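# Sort full electrode packs onto the low platform by weight

## Task

Three packs of welding electrodes look identical, but one or two of them are full and the rest are partly used. Find which are full (for example by their weight when lifted) and lay each full pack flat on the low platform, while every partly used pack stays off the platform. The job fails if, at the end, the robot still holds a partly used pack above the bench. Anything that stays in place only because the robot is holding it does not count. Finish by opening the grippers and moving the arms away.

## Robot and tools

Robot: two arms, left_arm and right_arm, each ending in a parallel two-finger gripper. There is one shared scene frame. Its origin sits on the table top midway between the arms, +x points out over the table, +z points up, and left_arm is mounted on the +y side. The names left and right refer to the arms, not to sides of any picture. Positions are in metres and orientations are quaternions written w, x, y, z. The gripper's fingers point along its own +z axis and close along its own y axis. The reported hand point lies between the pads when they are shut. Closed fingertips stick out about 33 mm past it, and open ones about 9 mm. Closing also pushes the tips roughly 24 mm further out, so keep that much room above a surface. Reported hand positions get less accurate at long reach.

The row: every motion command is one row of 20 numbers covering both arms, even when only one arm should move. The first 10 belong to left_arm: x, y, z, qw, qx, qy, qz, then gripper position, force_limit, speed. The next 10 are the same fields for right_arm. x, y, z and the quaternion are an absolute target pose for that gripper's hand point in the scene frame, not an offset. Gripper position runs from -1 to 1: +1 is fully open (140 mm), the pads touch near -0.8, and -1 keeps closing until something blocks it. force_limit runs from -1 to 1, about 14 N at -1, 60 N at 0 and 107 N at +1 on parts up to 40 mm wide. speed runs from -1 to 1, roughly 30, 140 and 250 mm/s of pad gap at -1, 0 and +1. A 0 in these three fields is a real command, so to keep an arm's gripper unchanged, repeat its previous three values. To hold an arm still, resend its last reported pose and the same quaternion in every call.

Tools:
- execute_actions: argument actions is a list with zero or one item. An empty list just reports the current state. An item with rows (1 to 15 rows) and optional steps (up to 15, default 15) runs one action; each row lasts one control step of 1/30 s and the last row repeats to fill the steps. An item with only steps (up to 300) is a wait counted from the previous result, including time spent thinking. Optional pictures (true/false) controls whether images come back. The call is refused, and nothing is sent, if a target is over 0.6 m from the arm's last reported position along any gripper axis.
- move: target is one 20-number row; speed is the path top speed in m/s, 0.002 to 0.5 (default 0.25), with turning capped at twice that in rad/s. Both grippers travel straight lines that finish together, lasting 0.5 to 10 s. Finger settings are applied at the start. Paths do not avoid obstacles or the other arm, and the hand can lag, drift, or overshoot speed near full arm extension.
- wait: seconds from 0 to 10; nothing new is commanded.
- zoom_image: camera is one of cam_head_left, cam_head_right, cam_high, cam_low, cam_left_wrist, cam_right_wrist; region is [x0, y0, x1, y1] in pixels of that camera's last full image (origin top-left, at most 504 by 504).
- finished_scene: scene is the number of the current scene; it ends and grades it, with no undo.

Control behaviour: every step, the commanded pose is limited to 70 mm and 16 degrees from the measured pose, then joints follow by damped inverse kinematics, giving position priority over orientation. After an action ends, an arm goes at most to its last clipped pose, so check the result and send the remainder. The simulation keeps running while the operator thinks.

Results: a state line per arm gives hand position, quaternion and velocities. object_status: 0 moving, 1 blocked while opening, 2 blocked while closing (a grip), 3 reached the requested position or pads met. Check for 2 after closing with -1. To squeeze harder while gripping, raise force_limit and nudge position (e.g. -1 to -0.98). position_measured is in counts, 3 open to 230 closed. Flange force estimates outside force on the gripper including held weight; it is noisy, and it is the natural way to tell a full pack from a used one. Joint torques are offset and noisy. A move adds a move: line with an ending such as done, off_target, moving, held or fault, plus limits like paced (pose clipped) or held (steps blocked; the arm may then jump fast). HELD marks steps not sent; pose unreachable means the clearance check altered a command. A Hand target line shows the pose currently being driven toward.

Avoid: pressing stiffly into firm surfaces (small overshoot past contact can fault), fast contacts, torque or 144 N force faults (arm halts for 10 s), arms touching each other, long heavy holding (MOTOR HOT, then over-temperature braking), dropping or slamming packs, and anything leaving the table. Occasional brief tugs on held parts or pushes on loose ones may occur. Release everything and retract before ending.

Each tool is called after ">>>" by a JSON object that holds its "api" and its "payload".

## Session

>>> {"api": "execute_actions", "payload": {"actions": []}}

Scene clock: 0.00 s of 6600.00 s.
left_arm: end_effector_position=(+0.4677, +0.9578, +0.3225) position_measured=3 object_status=3 end_effector_quat_wxyz=(-0.000, +0.895, +0.447, -0.001) end_effector_velocity=(+0.001, -0.001, -0.000) end_effector_angular_velocity=(-0.001, +0.000, -0.002) | right_arm: end_effector_position=(+0.3967, -0.2812, +0.1548) position_measured=3 object_status=3 end_effector_quat_wxyz=(+0.307, +0.573, -0.363, +0.667) end_effector_velocity=(-0.001, -0.001, -0.000) end_effector_angular_velocity=(-0.001, +0.001, -0.002)
Joint positions: left_arm=[0.819 0.163 1.605 0.001 1.375 1.518] | right_arm=[ 1.182  0.646  2.117 -1.08   1.841  4.512]
Joint velocities: left_arm=[-0.002 -0.     0.001 -0.    -0.     0.   ] | right_arm=[-0.     0.     0.     0.002  0.    -0.   ]
Joint torques (N m, as the joint torque sensors report them, + toward a larger angle): no reading
Flange force (N, the push that the arm receives, along the gripper's own x y z axes): no reading
Hand target (left_arm): +0.468, +0.958, +0.323; -0.000, +0.895, +0.447, -0.001
Hand target (right_arm): +0.397, -0.281, +0.155; +0.307, +0.573, -0.363, +0.667
camera_calibration (this result's frames):
cam_left_wrist: T_world_to_cam=[[0.792054, -0.609636, -0.0315337, 0.231333], [-0.550215, -0.73532, 0.395687, 0.842165], [-0.264412, -0.296055, -0.917844, 0.899462], [0, 0, 0, 1]] pos_world=[0.517972, 1.02658, 0.499627]
cam_right_wrist: T_world_to_cam=[[-0.822105, -0.53704, -0.189027, 0.199686], [-0.0381577, 0.38324, -0.92286, 0.268731], [0.568056, -0.751475, -0.335556, -0.194524], [0, 0, 0, 1]] pos_world=[0.284917, -0.141929, 0.220474]

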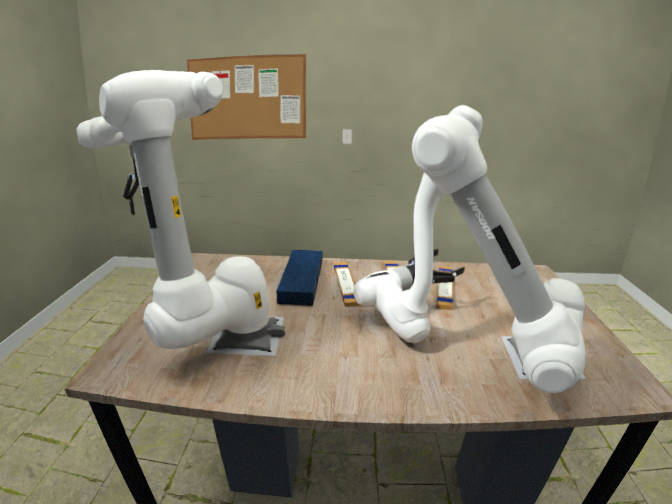

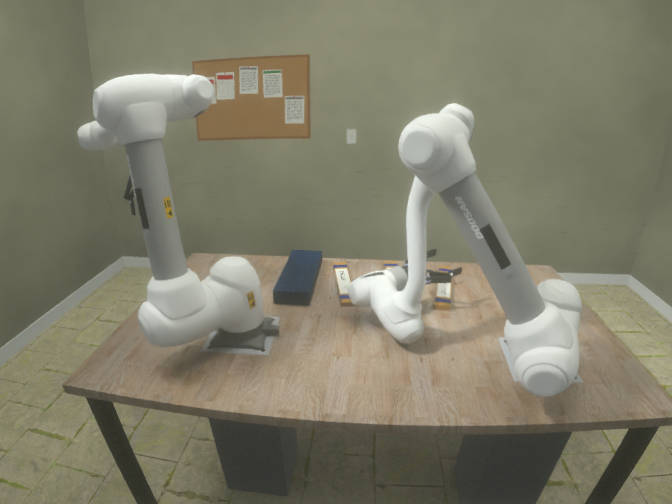

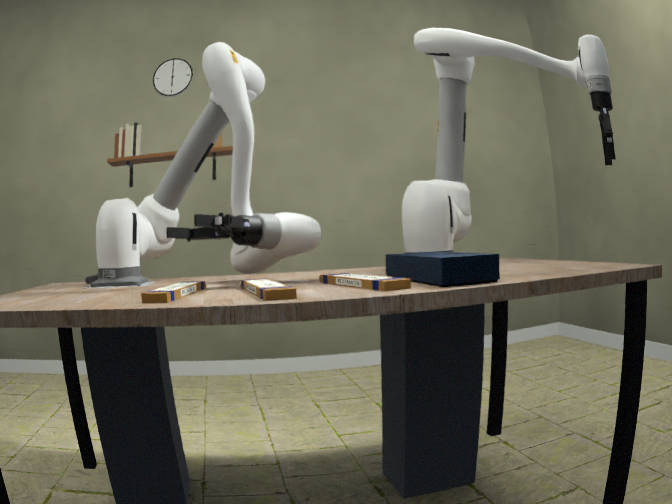

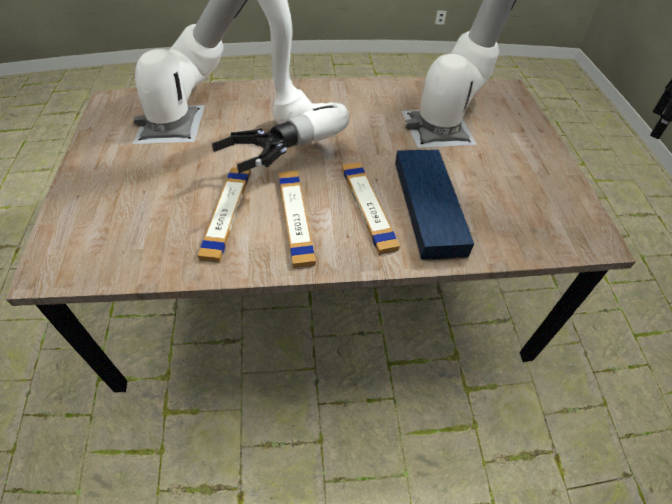

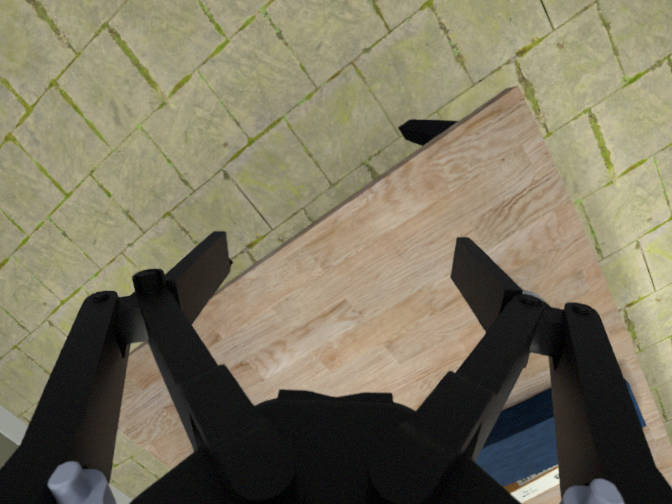

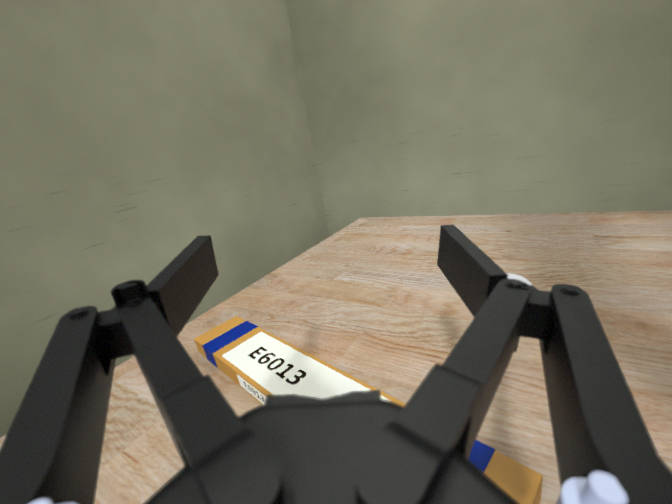

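>>> {"api": "zoom_image", "payload": {"camera": "cam_low", "region": [190, 150, 330, 280]}}

>>> {"api": "zoom_image", "payload": {"camera": "cam_low", "region": [335, 140, 485, 270]}}

Region (190, 150, 330, 280) of cam_low's 672x504 image, scaled by 3.600, with more detail than that image has; it fills the top 468 rows of this view, and the rest is white.

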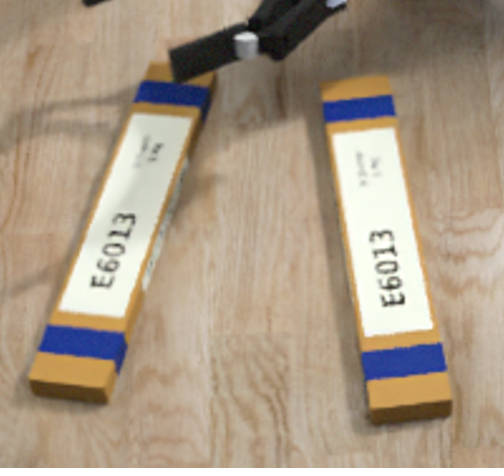

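Region (335, 140, 485, 270) of cam_low's 672x504 image, scaled by 3.360, with more detail than that image has; it fills the top 437 rows of this view, and the rest is white.

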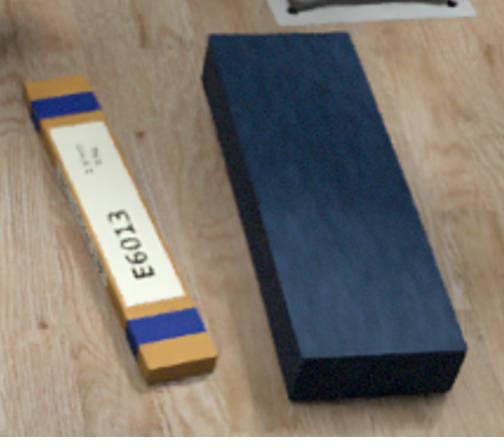

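>>> {"api": "move", "payload": {"target": [0.47,0.5,0.2,0,0.9965,0.0837,0,0.3,0,1, 0.46,-0.31,0.2,0,0.9952,-0.0976,0,0.3,0,1], "speed": 0.4}}

Scene clock: 23.00 s of 6600.00 s.
left_arm: end_effector_position=(+0.4700, +0.5006, +0.1996) position_measured=91 object_status=3 end_effector_quat_wxyz=(-0.000, +0.997, +0.084, +0.001) end_effector_velocity=(+0.000, -0.000, -0.001) end_effector_angular_velocity=(+0.000, +0.001, +0.000) | right_arm: end_effector_position=(+0.4600, -0.3106, +0.1999) position_measured=91 object_status=3 end_effector_quat_wxyz=(-0.000, +0.995, -0.097, +0.000) end_effector_velocity=(+0.000, +0.000, +0.000) end_effector_angular_velocity=(+0.001, +0.003, +0.001)
Joint positions: left_arm=[ 0.016 -0.187  2.181  0.     1.146  1.474] | right_arm=[0.452 0.017 1.997 0.001 1.126 2.158]
Joint velocities: left_arm=[-0.001  0.001  0.     0.    -0.001 -0.001] | right_arm=[-0.002  0.002 -0.002  0.003  0.003 -0.005]
Joint torques (N m, as the joint torque sensors report them, + toward a larger angle): left_arm=[ -0.06 -21.09 -40.61   3.98   0.57   0.46] | right_arm=[ -5.   -37.02 -38.3    4.47  -0.36  -0.31]
Flange force (N, the push that the arm receives, along the gripper's own x y z axes): left_arm=[0.4 0.9 6.6] | right_arm=[-10.2 -5.4 -2.2]
Hand target (left_arm): +0.470, +0.501, +0.200; -0.000, +0.997, +0.084, +0.001
Hand target (right_arm): +0.460, -0.311, +0.200; -0.000, +0.995, -0.097, +0.000
Off the commanded pose (left_arm): 0.001 m, 0 deg.
Off the commanded pose (right_arm): 0.001 m, 0 deg.
After step 90, 17.17 s passed at rest.
move: done
camera_calibration (this result's frames):
cam_left_wrist: T_world_to_cam=[[0.155548, -0.987363, -0.0303225, 0.434998], [-0.906112, -0.154839, 0.393683, 0.432987], [-0.393403, -0.0337612, -0.918746, 0.581414], [0, 0, 0, 1]] pos_world=[0.553401, 0.516173, 0.376902]
cam_right_wrist: T_world_to_cam=[[-0.247955, -0.968722, 0.00981072, -0.193467], [-0.880403, 0.229551, 0.414967, 0.396255], [-0.40424, 0.0942556, -0.909784, 0.587259], [0, 0, 0, 1]] pos_world=[0.538287, -0.333729, 0.371744]

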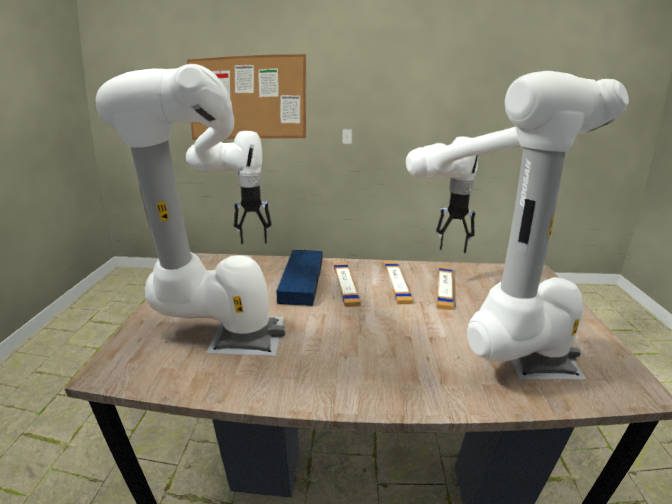

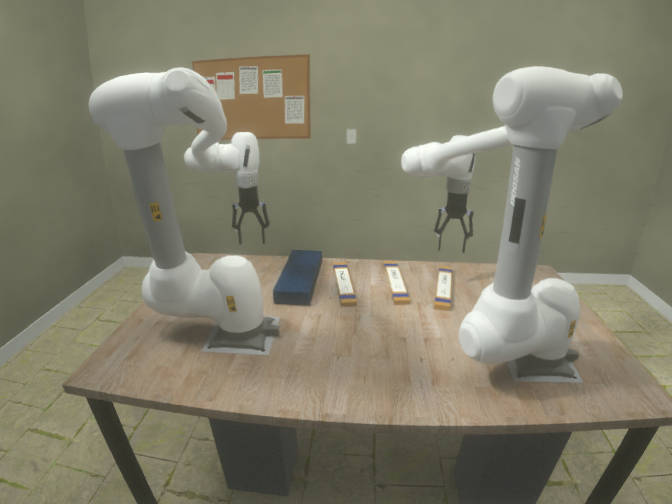

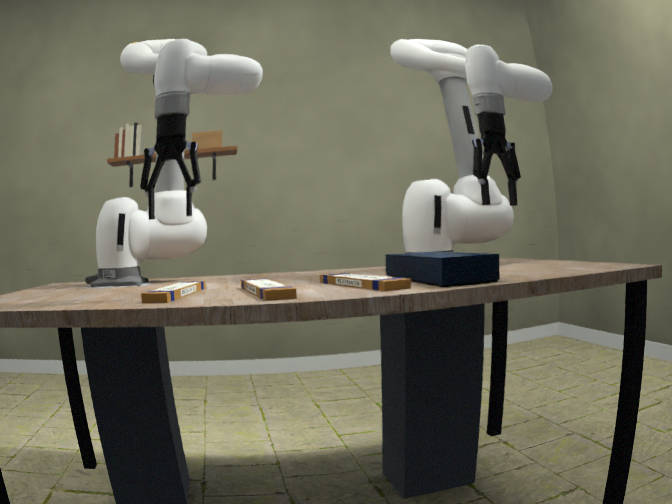

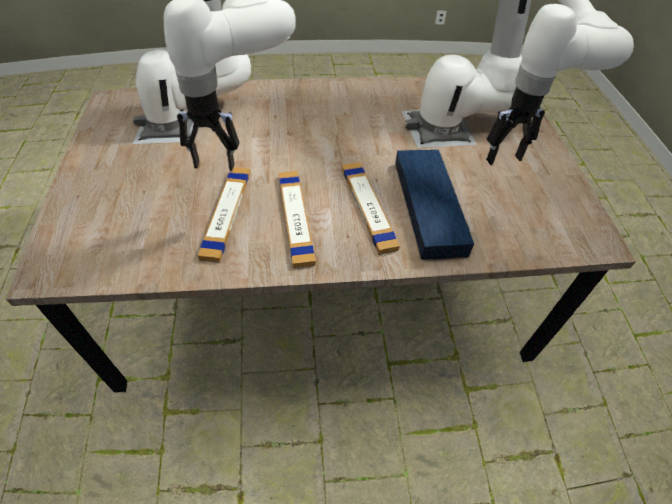

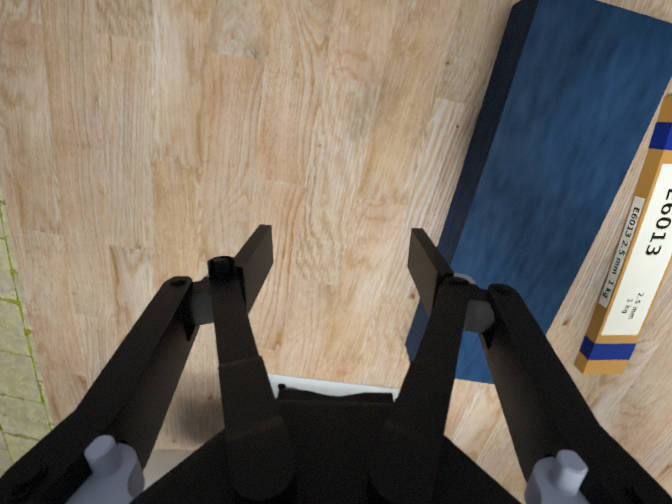

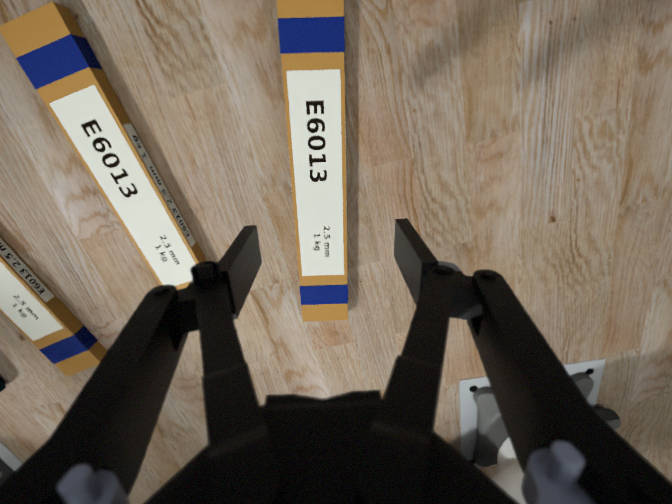

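>>> {"api": "execute_actions", "payload": {"actions": []}}

Scene clock: 36.60 s of 6600.00 s.
left_arm: end_effector_position=(+0.4700, +0.5006, +0.1996) position_measured=91 object_status=3 end_effector_quat_wxyz=(-0.000, +0.997, +0.084, +0.001) end_effector_velocity=(+0.000, -0.000, +0.000) end_effector_angular_velocity=(+0.000, -0.000, -0.000) | right_arm: end_effector_position=(+0.4600, -0.3106, +0.1999) position_measured=91 object_status=3 end_effector_quat_wxyz=(-0.000, +0.995, -0.097, +0.000) end_effector_velocity=(+0.000, +0.001, +0.001) end_effector_angular_velocity=(+0.002, -0.002, -0.000)
Joint positions: left_arm=[ 0.015 -0.186  2.181  0.     1.146  1.474] | right_arm=[0.452 0.017 1.997 0.001 1.126 2.158]
Joint velocities: left_arm=[-0.    -0.    -0.001 -0.     0.    -0.   ] | right_arm=[ 0.    -0.001 -0.001  0.001 -0.002  0.   ]
Joint torques (N m, as the joint torque sensors report them, + toward a larger angle): left_arm=[ -2.81 -17.69 -41.27   4.13   0.64   0.35] | right_arm=[ -1.53 -40.18 -38.63   4.4   -0.41   0.06]
Flange force (N, the push that the arm receives, along the gripper's own x y z axes): left_arm=[-5.8 -6.2 4.8] | right_arm=[-2.3 -2.0 0.7]
Hand target (left_arm): +0.470, +0.501, +0.200; -0.000, +0.997, +0.084, +0.001
Hand target (right_arm): +0.460, -0.311, +0.200; -0.000, +0.995, -0.097, +0.000
Off the commanded pose (left_arm): 0.001 m, 0 deg.
Off the commanded pose (right_arm): 0.001 m, 0 deg.
Steps of this call (steps 1 to 90: nothing new was sent; then 10.60 s passed at rest). Readings (end_effector_position | what the end effector reports):
1: left_arm (+0.4700, +0.5006, +0.1996) | right_arm (+0.4600, -0.3106, +0.1999) | left_arm position_measured=91 object_status=3 | right_arm position_measured=91 object_status=3
2: left_arm (+0.4700, +0.5006, +0.1996) | right_arm (+0.4600, -0.3106, +0.1999) | left_arm position_measured=91 object_status=3 | right_arm position_measured=91 object_status=3
4: left_arm (+0.4700, +0.5006, +0.1996) | right_arm (+0.4600, -0.3106, +0.1999) | left_arm position_measured=91 object_status=3 | right_arm position_measured=91 object_status=3
8: left_arm (+0.4700, +0.5006, +0.1996) | right_arm (+0.4600, -0.3106, +0.1999) | left_arm position_measured=91 object_status=3 | right_arm position_measured=91 object_status=3
90: the state above
camera_calibration (this result's frames):
cam_left_wrist: T_world_to_cam=[[0.155495, -0.987371, -0.0303444, 0.434996], [-0.90609, -0.154795, 0.393749, 0.432956], [-0.393474, -0.0337312, -0.918717, 0.581392], [0, 0, 0, 1]] pos_world=[0.55342, 0.516133, 0.376859]
cam_right_wrist: T_world_to_cam=[[-0.247901, -0.968736, 0.00980449, -0.1935], [-0.880303, 0.229473, 0.415221, 0.396164], [-0.404489, 0.0943026, -0.909668, 0.587365], [0, 0, 0, 1]] pos_world=[0.538359, -0.333749, 0.371709]

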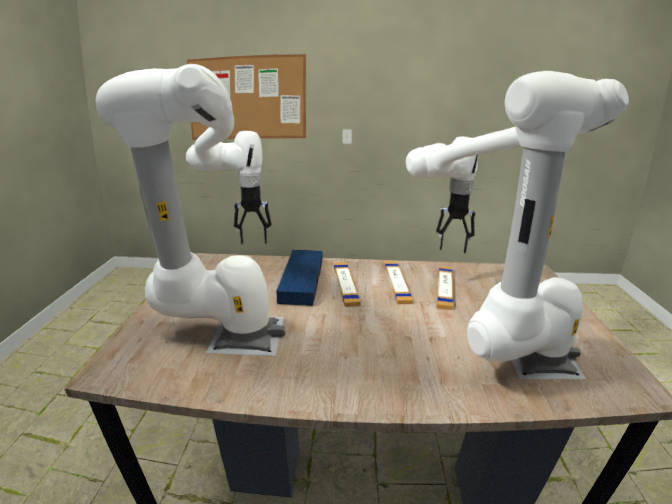

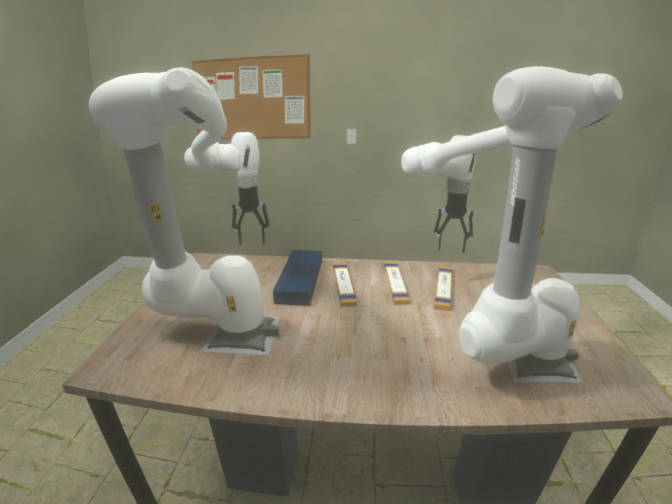

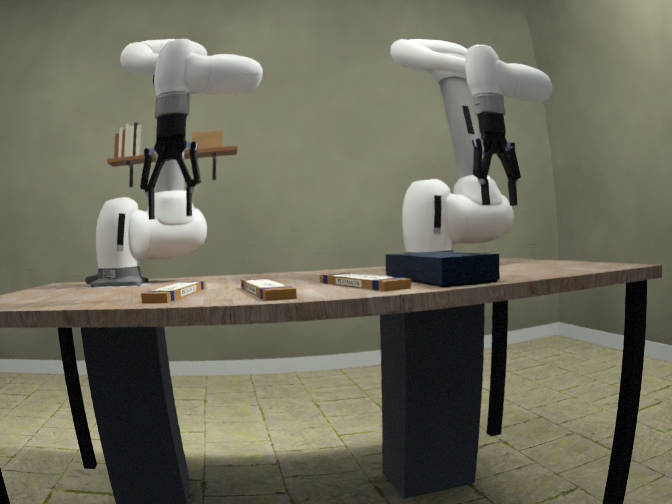

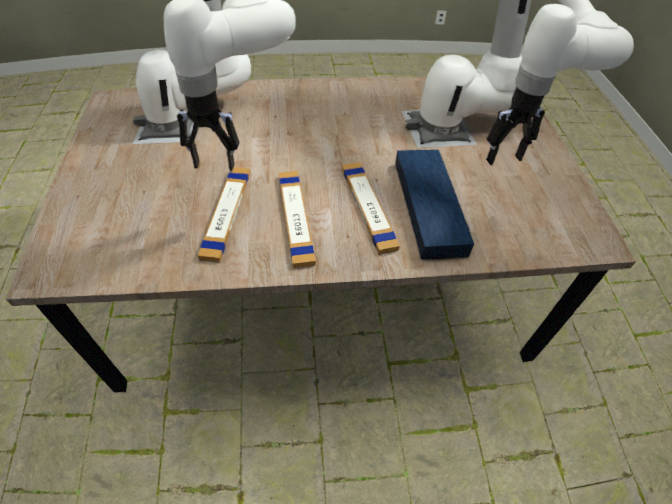

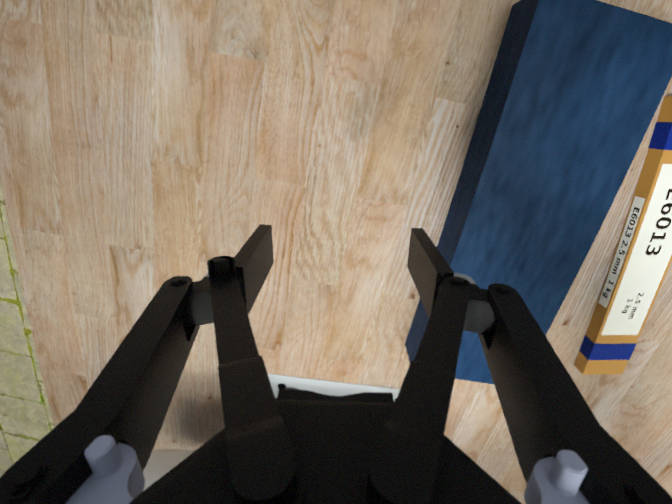

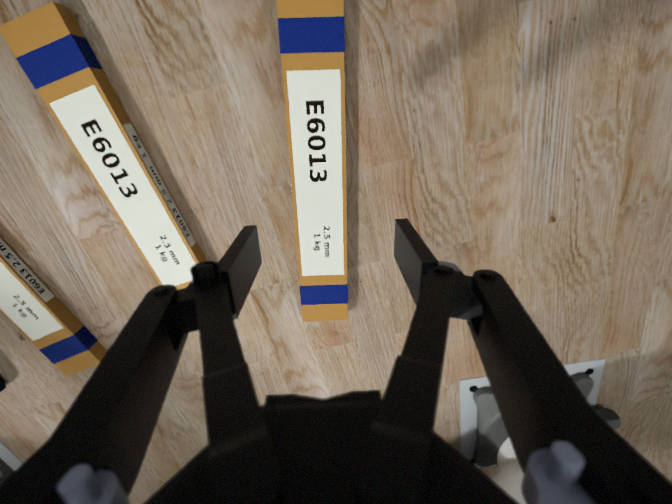

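>>> {"api": "move", "payload": {"target": [0.465,0.120,0.08,0,0.9965,0.0837,0,0.3,0,1,0.463,-0.306,0.07,0,0.9952,-0.0976,0,0.3,0,1], "speed": 0.25}}

Scene clock: 41.57 s of 6600.00 s.
left_arm: end_effector_position=(+0.4653, +0.1200, +0.0801) position_measured=91 object_status=3 end_effector_quat_wxyz=(+0.000, +0.997, +0.084, +0.000) end_effector_velocity=(-0.000, -0.001, -0.000) end_effector_angular_velocity=(+0.001, -0.000, -0.001) | right_arm: end_effector_position=(+0.4629, -0.3060, +0.0700) position_measured=91 object_status=3 end_effector_quat_wxyz=(-0.000, +0.995, -0.098, -0.000) end_effector_velocity=(-0.001, -0.000, -0.001) end_effector_angular_velocity=(-0.000, +0.001, -0.000)
Joint positions: left_arm=[-0.812  0.111  2.15   0.     0.879  0.646] | right_arm=[0.458 0.154 2.123 0.    0.865 2.166]
Joint velocities: left_arm=[-0.002  0.002 -0.001  0.001 -0.    -0.001] | right_arm=[ 0.     0.     0.001  0.001  0.    -0.   ]
Joint torques (N m, as the joint torque sensors report them, + toward a larger angle): left_arm=[ -3.51 -41.29 -33.18   3.54   0.55   0.23] | right_arm=[ -2.6  -46.99 -32.65   3.38  -0.23  -0.03]
Flange force (N, the push that the arm receives, along the gripper's own x y z axes): left_arm=[1.7 -8.2 -0.9] | right_arm=[-4.8 -2.8 -0.1]
Hand target (left_arm): +0.465, +0.120, +0.080; +0.000, +0.997, +0.084, +0.000
Hand target (right_arm): +0.463, -0.306, +0.070; -0.000, +0.995, -0.098, -0.000
Off the commanded pose (left_arm): 0.000 m, 0 deg.
Off the commanded pose (right_arm): 0.000 m, 0 deg.
move: done
camera_calibration (this result's frames):
cam_left_wrist: T_world_to_cam=[[0.155489, -0.9874, -0.0293888, 0.0562493], [-0.90596, -0.154398, 0.394206, 0.416633], [-0.393776, -0.0346696, -0.918552, 0.457195], [0, 0, 0, 1]] pos_world=[0.548739, 0.135719, 0.257371]
cam_right_wrist: T_world_to_cam=[[-0.249283, -0.968372, 0.0106417, -0.186328], [-0.879853, 0.23106, 0.415294, 0.451894], [-0.404618, 0.0941627, -0.909625, 0.469928], [0, 0, 0, 1]] pos_world=[0.541293, -0.329099, 0.241772]

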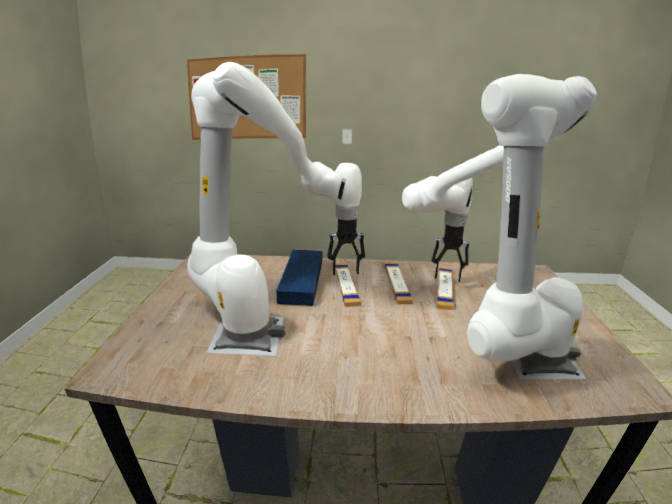

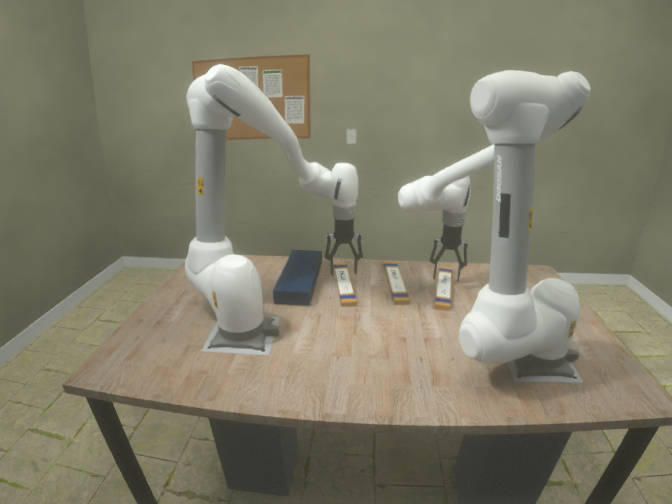

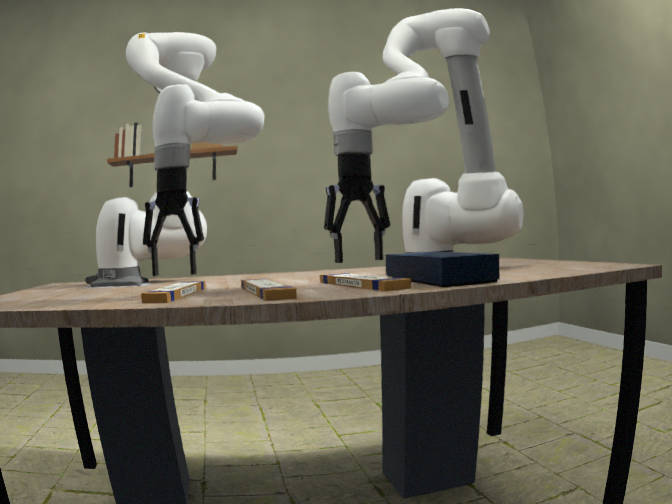

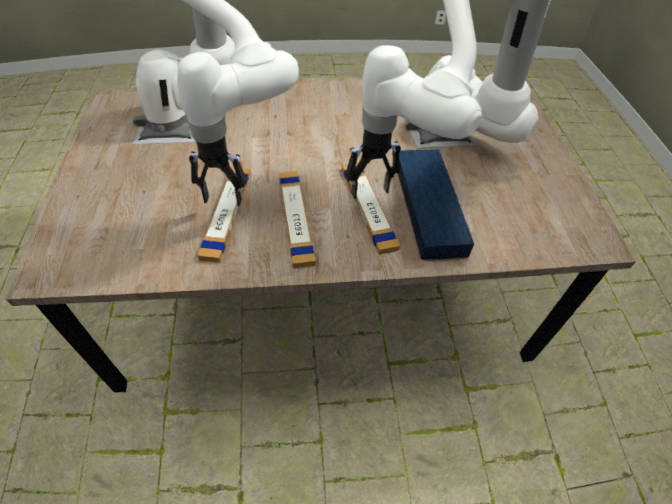

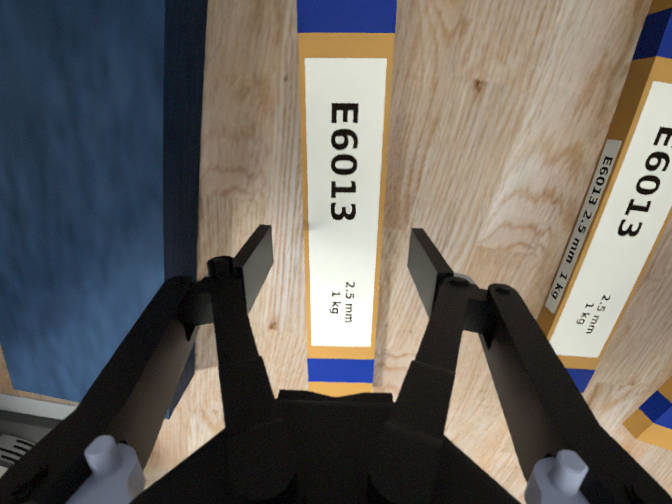

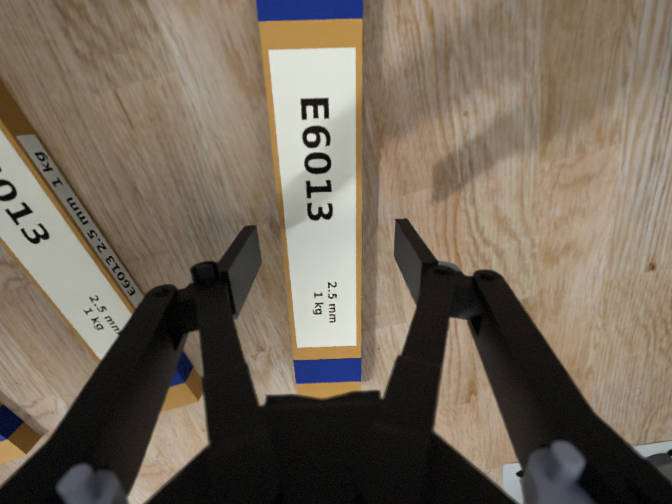

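>>> {"api": "execute_actions", "payload": {"actions": [{"steps":1}], "pictures": false}}

>>> {"api": "execute_actions", "payload": {"actions": [{"steps":1}], "pictures": false}}

>>> {"api": "execute_actions", "payload": {"actions": [{"steps":1}], "pictures": false}}

>>> {"api": "move", "payload": {"target": [0.465,0.1195,0.0362,0,0.9965,0.0837,0,0.3,0,1,0.467,-0.3038,0.0362,0,0.9952,-0.0976,0,0.3,0,1], "speed": 0.08}}

Scene clock: 47.60 s of 6600.00 s.
left_arm: end_effector_position=(+0.4653, +0.1199, +0.0801) position_measured=91 object_status=3 end_effector_quat_wxyz=(+0.000, +0.997, +0.084, +0.000) end_effector_velocity=(-0.000, -0.000, +0.000) end_effector_angular_velocity=(-0.000, -0.000, -0.001) | right_arm: end_effector_position=(+0.4629, -0.3060, +0.0699) position_measured=91 object_status=3 end_effector_quat_wxyz=(-0.000, +0.995, -0.098, -0.000) end_effector_velocity=(-0.001, +0.000, -0.001) end_effector_angular_velocity=(+0.001, +0.002, -0.001)
Joint positions: left_arm=[-0.812  0.111  2.15   0.     0.879  0.646] | right_arm=[0.458 0.154 2.123 0.    0.865 2.166]
Joint velocities: left_arm=[-0.001 -0.    -0.    -0.    -0.    -0.   ] | right_arm=[-0.     0.     0.002  0.003 -0.001 -0.   ]
Joint torques (N m, as the joint torque sensors report them, + toward a larger angle): left_arm=[ -0.85 -42.06 -34.95   3.07   0.55   0.12] | right_arm=[ -2.9  -46.46 -32.09   3.7   -0.33   0.17]
Flange force (N, the push that the arm receives, along the gripper's own x y z axes): left_arm=[-3.8 -6.0 2.1] | right_arm=[-5.0 -2.8 -1.7]
Hand target (left_arm): +0.465, +0.120, +0.080; +0.000, +0.997, +0.084, +0.000
Hand target (right_arm): +0.463, -0.306, +0.070; -0.000, +0.995, -0.098, -0.000
Off the commanded pose (left_arm): 0.000 m, 0 deg.
Off the commanded pose (right_arm): 0.000 m, 0 deg.
Steps of this call (steps 1 to 90: nothing new was sent; then 3.03 s passed at rest). Readings (end_effector_position | what the end effector reports):
1: left_arm (+0.4653, +0.1200, +0.0801) | right_arm (+0.4629, -0.3060, +0.0700) | left_arm position_measured=91 object_status=3 | right_arm position_measured=91 object_status=3
2: left_arm (+0.4653, +0.1200, +0.0801) | right_arm (+0.4629, -0.3060, +0.0700) | left_arm position_measured=91 object_status=3 | right_arm position_measured=91 object_status=3
4: left_arm (+0.4653, +0.1200, +0.0801) | right_arm (+0.4629, -0.3060, +0.0699) | left_arm position_measured=91 object_status=3 | right_arm position_measured=91 object_status=3
8: left_arm (+0.4653, +0.1199, +0.0801) | right_arm (+0.4629, -0.3060, +0.0699) | left_arm position_measured=91 object_status=3 | right_arm position_measured=91 object_status=3
90: the state above

Scene clock: 47.63 s of 6600.00 s.
left_arm: end_effector_position=(+0.4653, +0.1199, +0.0801) position_measured=91 object_status=3 end_effector_quat_wxyz=(+0.000, +0.997, +0.084, +0.000) end_effector_velocity=(+0.001, +0.000, +0.000) end_effector_angular_velocity=(-0.000, -0.000, +0.001) | right_arm: end_effector_position=(+0.4629, -0.3060, +0.0699) position_measured=91 object_status=3 end_effector_quat_wxyz=(-0.000, +0.995, -0.098, -0.000) end_effector_velocity=(+0.000, -0.000, -0.001) end_effector_angular_velocity=(-0.001, +0.000, -0.000)
Joint positions: left_arm=[-0.812  0.111  2.15   0.     0.879  0.646] | right_arm=[0.458 0.154 2.123 0.    0.865 2.166]
Joint velocities: left_arm=[ 0.001 -0.    -0.001  0.     0.001 -0.   ] | right_arm=[-0.     0.002  0.    -0.001 -0.001  0.   ]
Joint torques (N m, as the joint torque sensors report them, + toward a larger angle): left_arm=[ -1.73 -43.69 -33.46   3.43   0.57   0.02] | right_arm=[ -3.5  -48.19 -33.49   3.3   -0.22  -0.31]
Flange force (N, the push that the arm receives, along the gripper's own x y z axes): left_arm=[1.4 -3.9 2.4] | right_arm=[-5.4 -4.8 2.0]
Hand target (left_arm): +0.465, +0.120, +0.080; +0.000, +0.997, +0.084, +0.000
Hand target (right_arm): +0.463, -0.306, +0.070; -0.000, +0.995, -0.098, -0.000
Off the commanded pose (left_arm): 0.000 m, 0 deg.
Off the commanded pose (right_arm): 0.000 m, 0 deg.
Steps of this call (step 1: nothing new was sent). Readings (end_effector_position | what the end effector reports):
1: the state above

Scene clock: 47.67 s of 6600.00 s.
left_arm: end_effector_position=(+0.4653, +0.1199, +0.0801) position_measured=91 object_status=3 end_effector_quat_wxyz=(+0.000, +0.997, +0.084, +0.000) end_effector_velocity=(+0.001, +0.000, -0.000) end_effector_angular_velocity=(+0.000, -0.000, +0.001) | right_arm: end_effector_position=(+0.4629, -0.3060, +0.0699) position_measured=91 object_status=3 end_effector_quat_wxyz=(-0.000, +0.995, -0.098, -0.000) end_effector_velocity=(-0.001, +0.000, -0.000) end_effector_angular_velocity=(+0.001, +0.001, -0.000)
Joint positions: left_arm=[-0.812  0.111  2.15   0.     0.879  0.646] | right_arm=[0.459 0.154 2.123 0.    0.865 2.166]
Joint velocities: left_arm=[ 0.001  0.    -0.     0.    -0.     0.   ] | right_arm=[ 0.    -0.001  0.001  0.001 -0.    -0.   ]
Joint torques (N m, as the joint torque sensors report them, + toward a larger angle): left_arm=[ -1.6  -44.05 -33.97   3.51   0.34   0.18] | right_arm=[ -1.37 -45.   -32.48   3.7    0.16  -0.08]
Flange force (N, the push that the arm receives, along the gripper's own x y z axes): left_arm=[0.7 -3.7 3.1] | right_arm=[-6.3 1.1 -2.8]
Hand target (left_arm): +0.465, +0.120, +0.080; +0.000, +0.997, +0.084, +0.000
Hand target (right_arm): +0.463, -0.306, +0.070; -0.000, +0.995, -0.098, -0.000
Off the commanded pose (left_arm): 0.000 m, 0 deg.
Off the commanded pose (right_arm): 0.000 m, 0 deg.
Steps of this call (step 1: nothing new was sent). Readings (end_effector_position | what the end effector reports):
1: the state above

Scene clock: 48.57 s of 6600.00 s.
left_arm: end_effector_position=(+0.4651, +0.1194, +0.0362) position_measured=91 object_status=3 end_effector_quat_wxyz=(+0.000, +0.996, +0.084, -0.000) end_effector_velocity=(-0.000, -0.001, -0.001) end_effector_angular_velocity=(-0.000, +0.000, -0.000) | right_arm: end_effector_position=(+0.4670, -0.3038, +0.0362) position_measured=91 object_status=3 end_effector_quat_wxyz=(-0.000, +0.995, -0.098, +0.000) end_effector_velocity=(-0.000, +0.000, -0.001) end_effector_angular_velocity=(-0.000, -0.001, +0.001)
Joint positions: left_arm=[-0.813  0.169  2.186 -0.     0.786  0.645] | right_arm=[0.459 0.204 2.141 0.    0.796 2.167]
Joint velocities: left_arm=[-0.001  0.002  0.    -0.001 -0.002 -0.   ] | right_arm=[ 0.001  0.     0.001 -0.001 -0.002  0.   ]
Joint torques (N m, as the joint torque sensors report them, + toward a larger angle): left_arm=[ -1.28 -48.06 -30.88   3.2    0.3    0.14] | right_arm=[ -2.29 -48.15 -30.91   3.58  -0.14   0.17]
Flange force (N, the push that the arm receives, along the gripper's own x y z axes): left_arm=[1.1 -2.0 3.2] | right_arm=[-7.0 0.2 -3.1]
Hand target (left_arm): +0.465, +0.119, +0.036; +0.000, +0.996, +0.084, -0.000
Hand target (right_arm): +0.467, -0.304, +0.036; -0.000, +0.995, -0.098, -0.000
Off the commanded pose (left_arm): 0.000 m, 0 deg.
Off the commanded pose (right_arm): 0.000 m, 0 deg.
move: done
camera_calibration (this result's frames):
cam_left_wrist: T_world_to_cam=[[0.155685, -0.987345, -0.0302042, 0.0543427], [-0.905575, -0.154872, 0.394903, 0.433493], [-0.394583, -0.0341284, -0.918226, 0.417062], [0, 0, 0, 1]] pos_world=[0.548665, 0.135025, 0.213411]
cam_right_wrist: T_world_to_cam=[[-0.249413, -0.968338, 0.0107081, -0.182766], [-0.879836, 0.23121, 0.415247, 0.46901], [-0.404575, 0.0941467, -0.909646, 0.440652], [0, 0, 0, 1]] pos_world=[0.545345, -0.326905, 0.208039]

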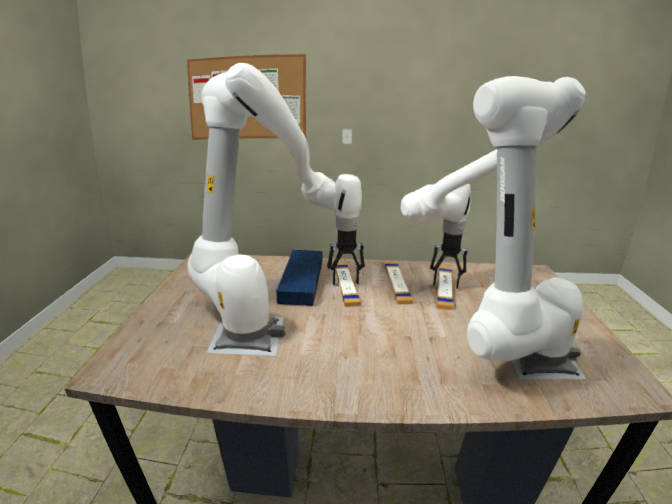

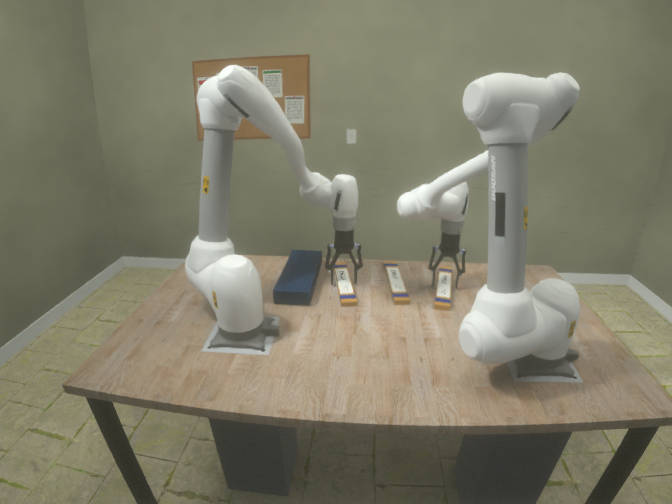

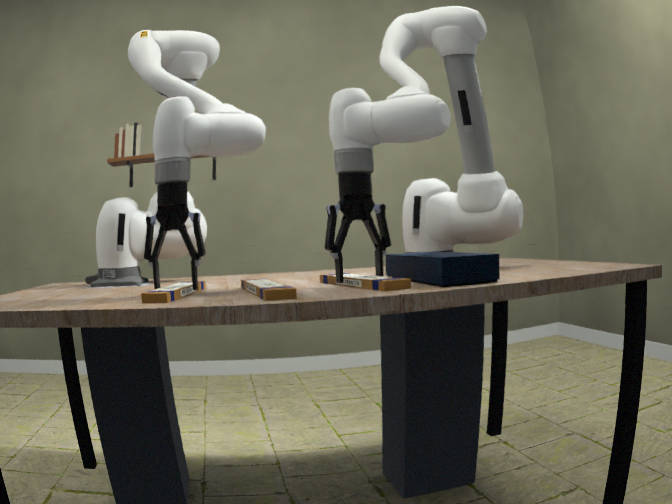

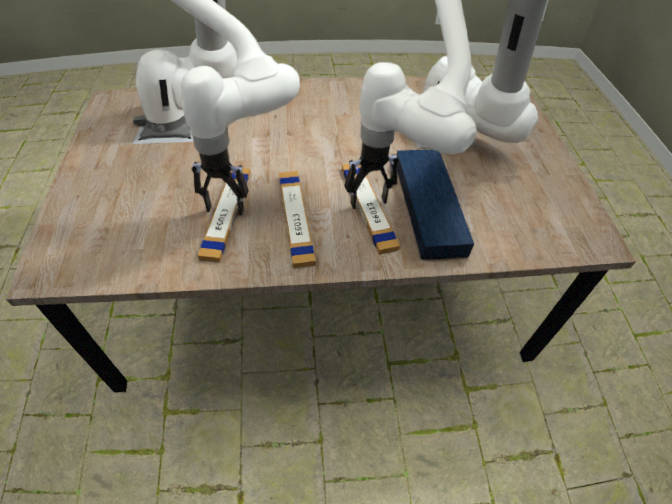

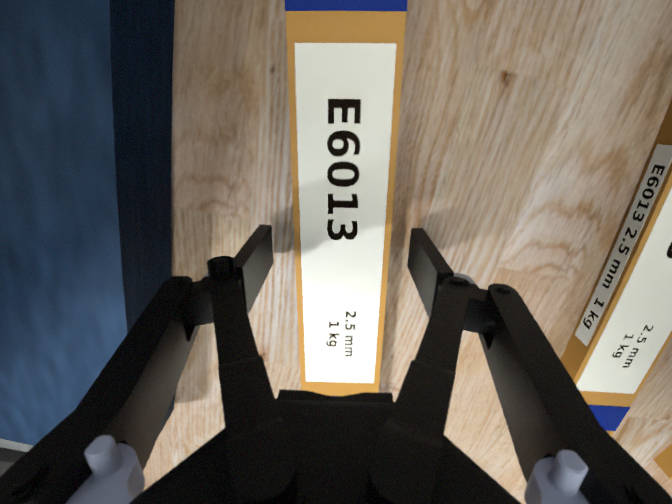

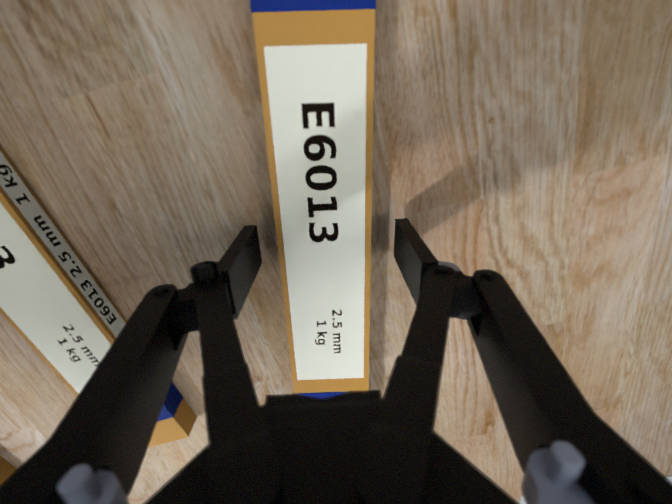

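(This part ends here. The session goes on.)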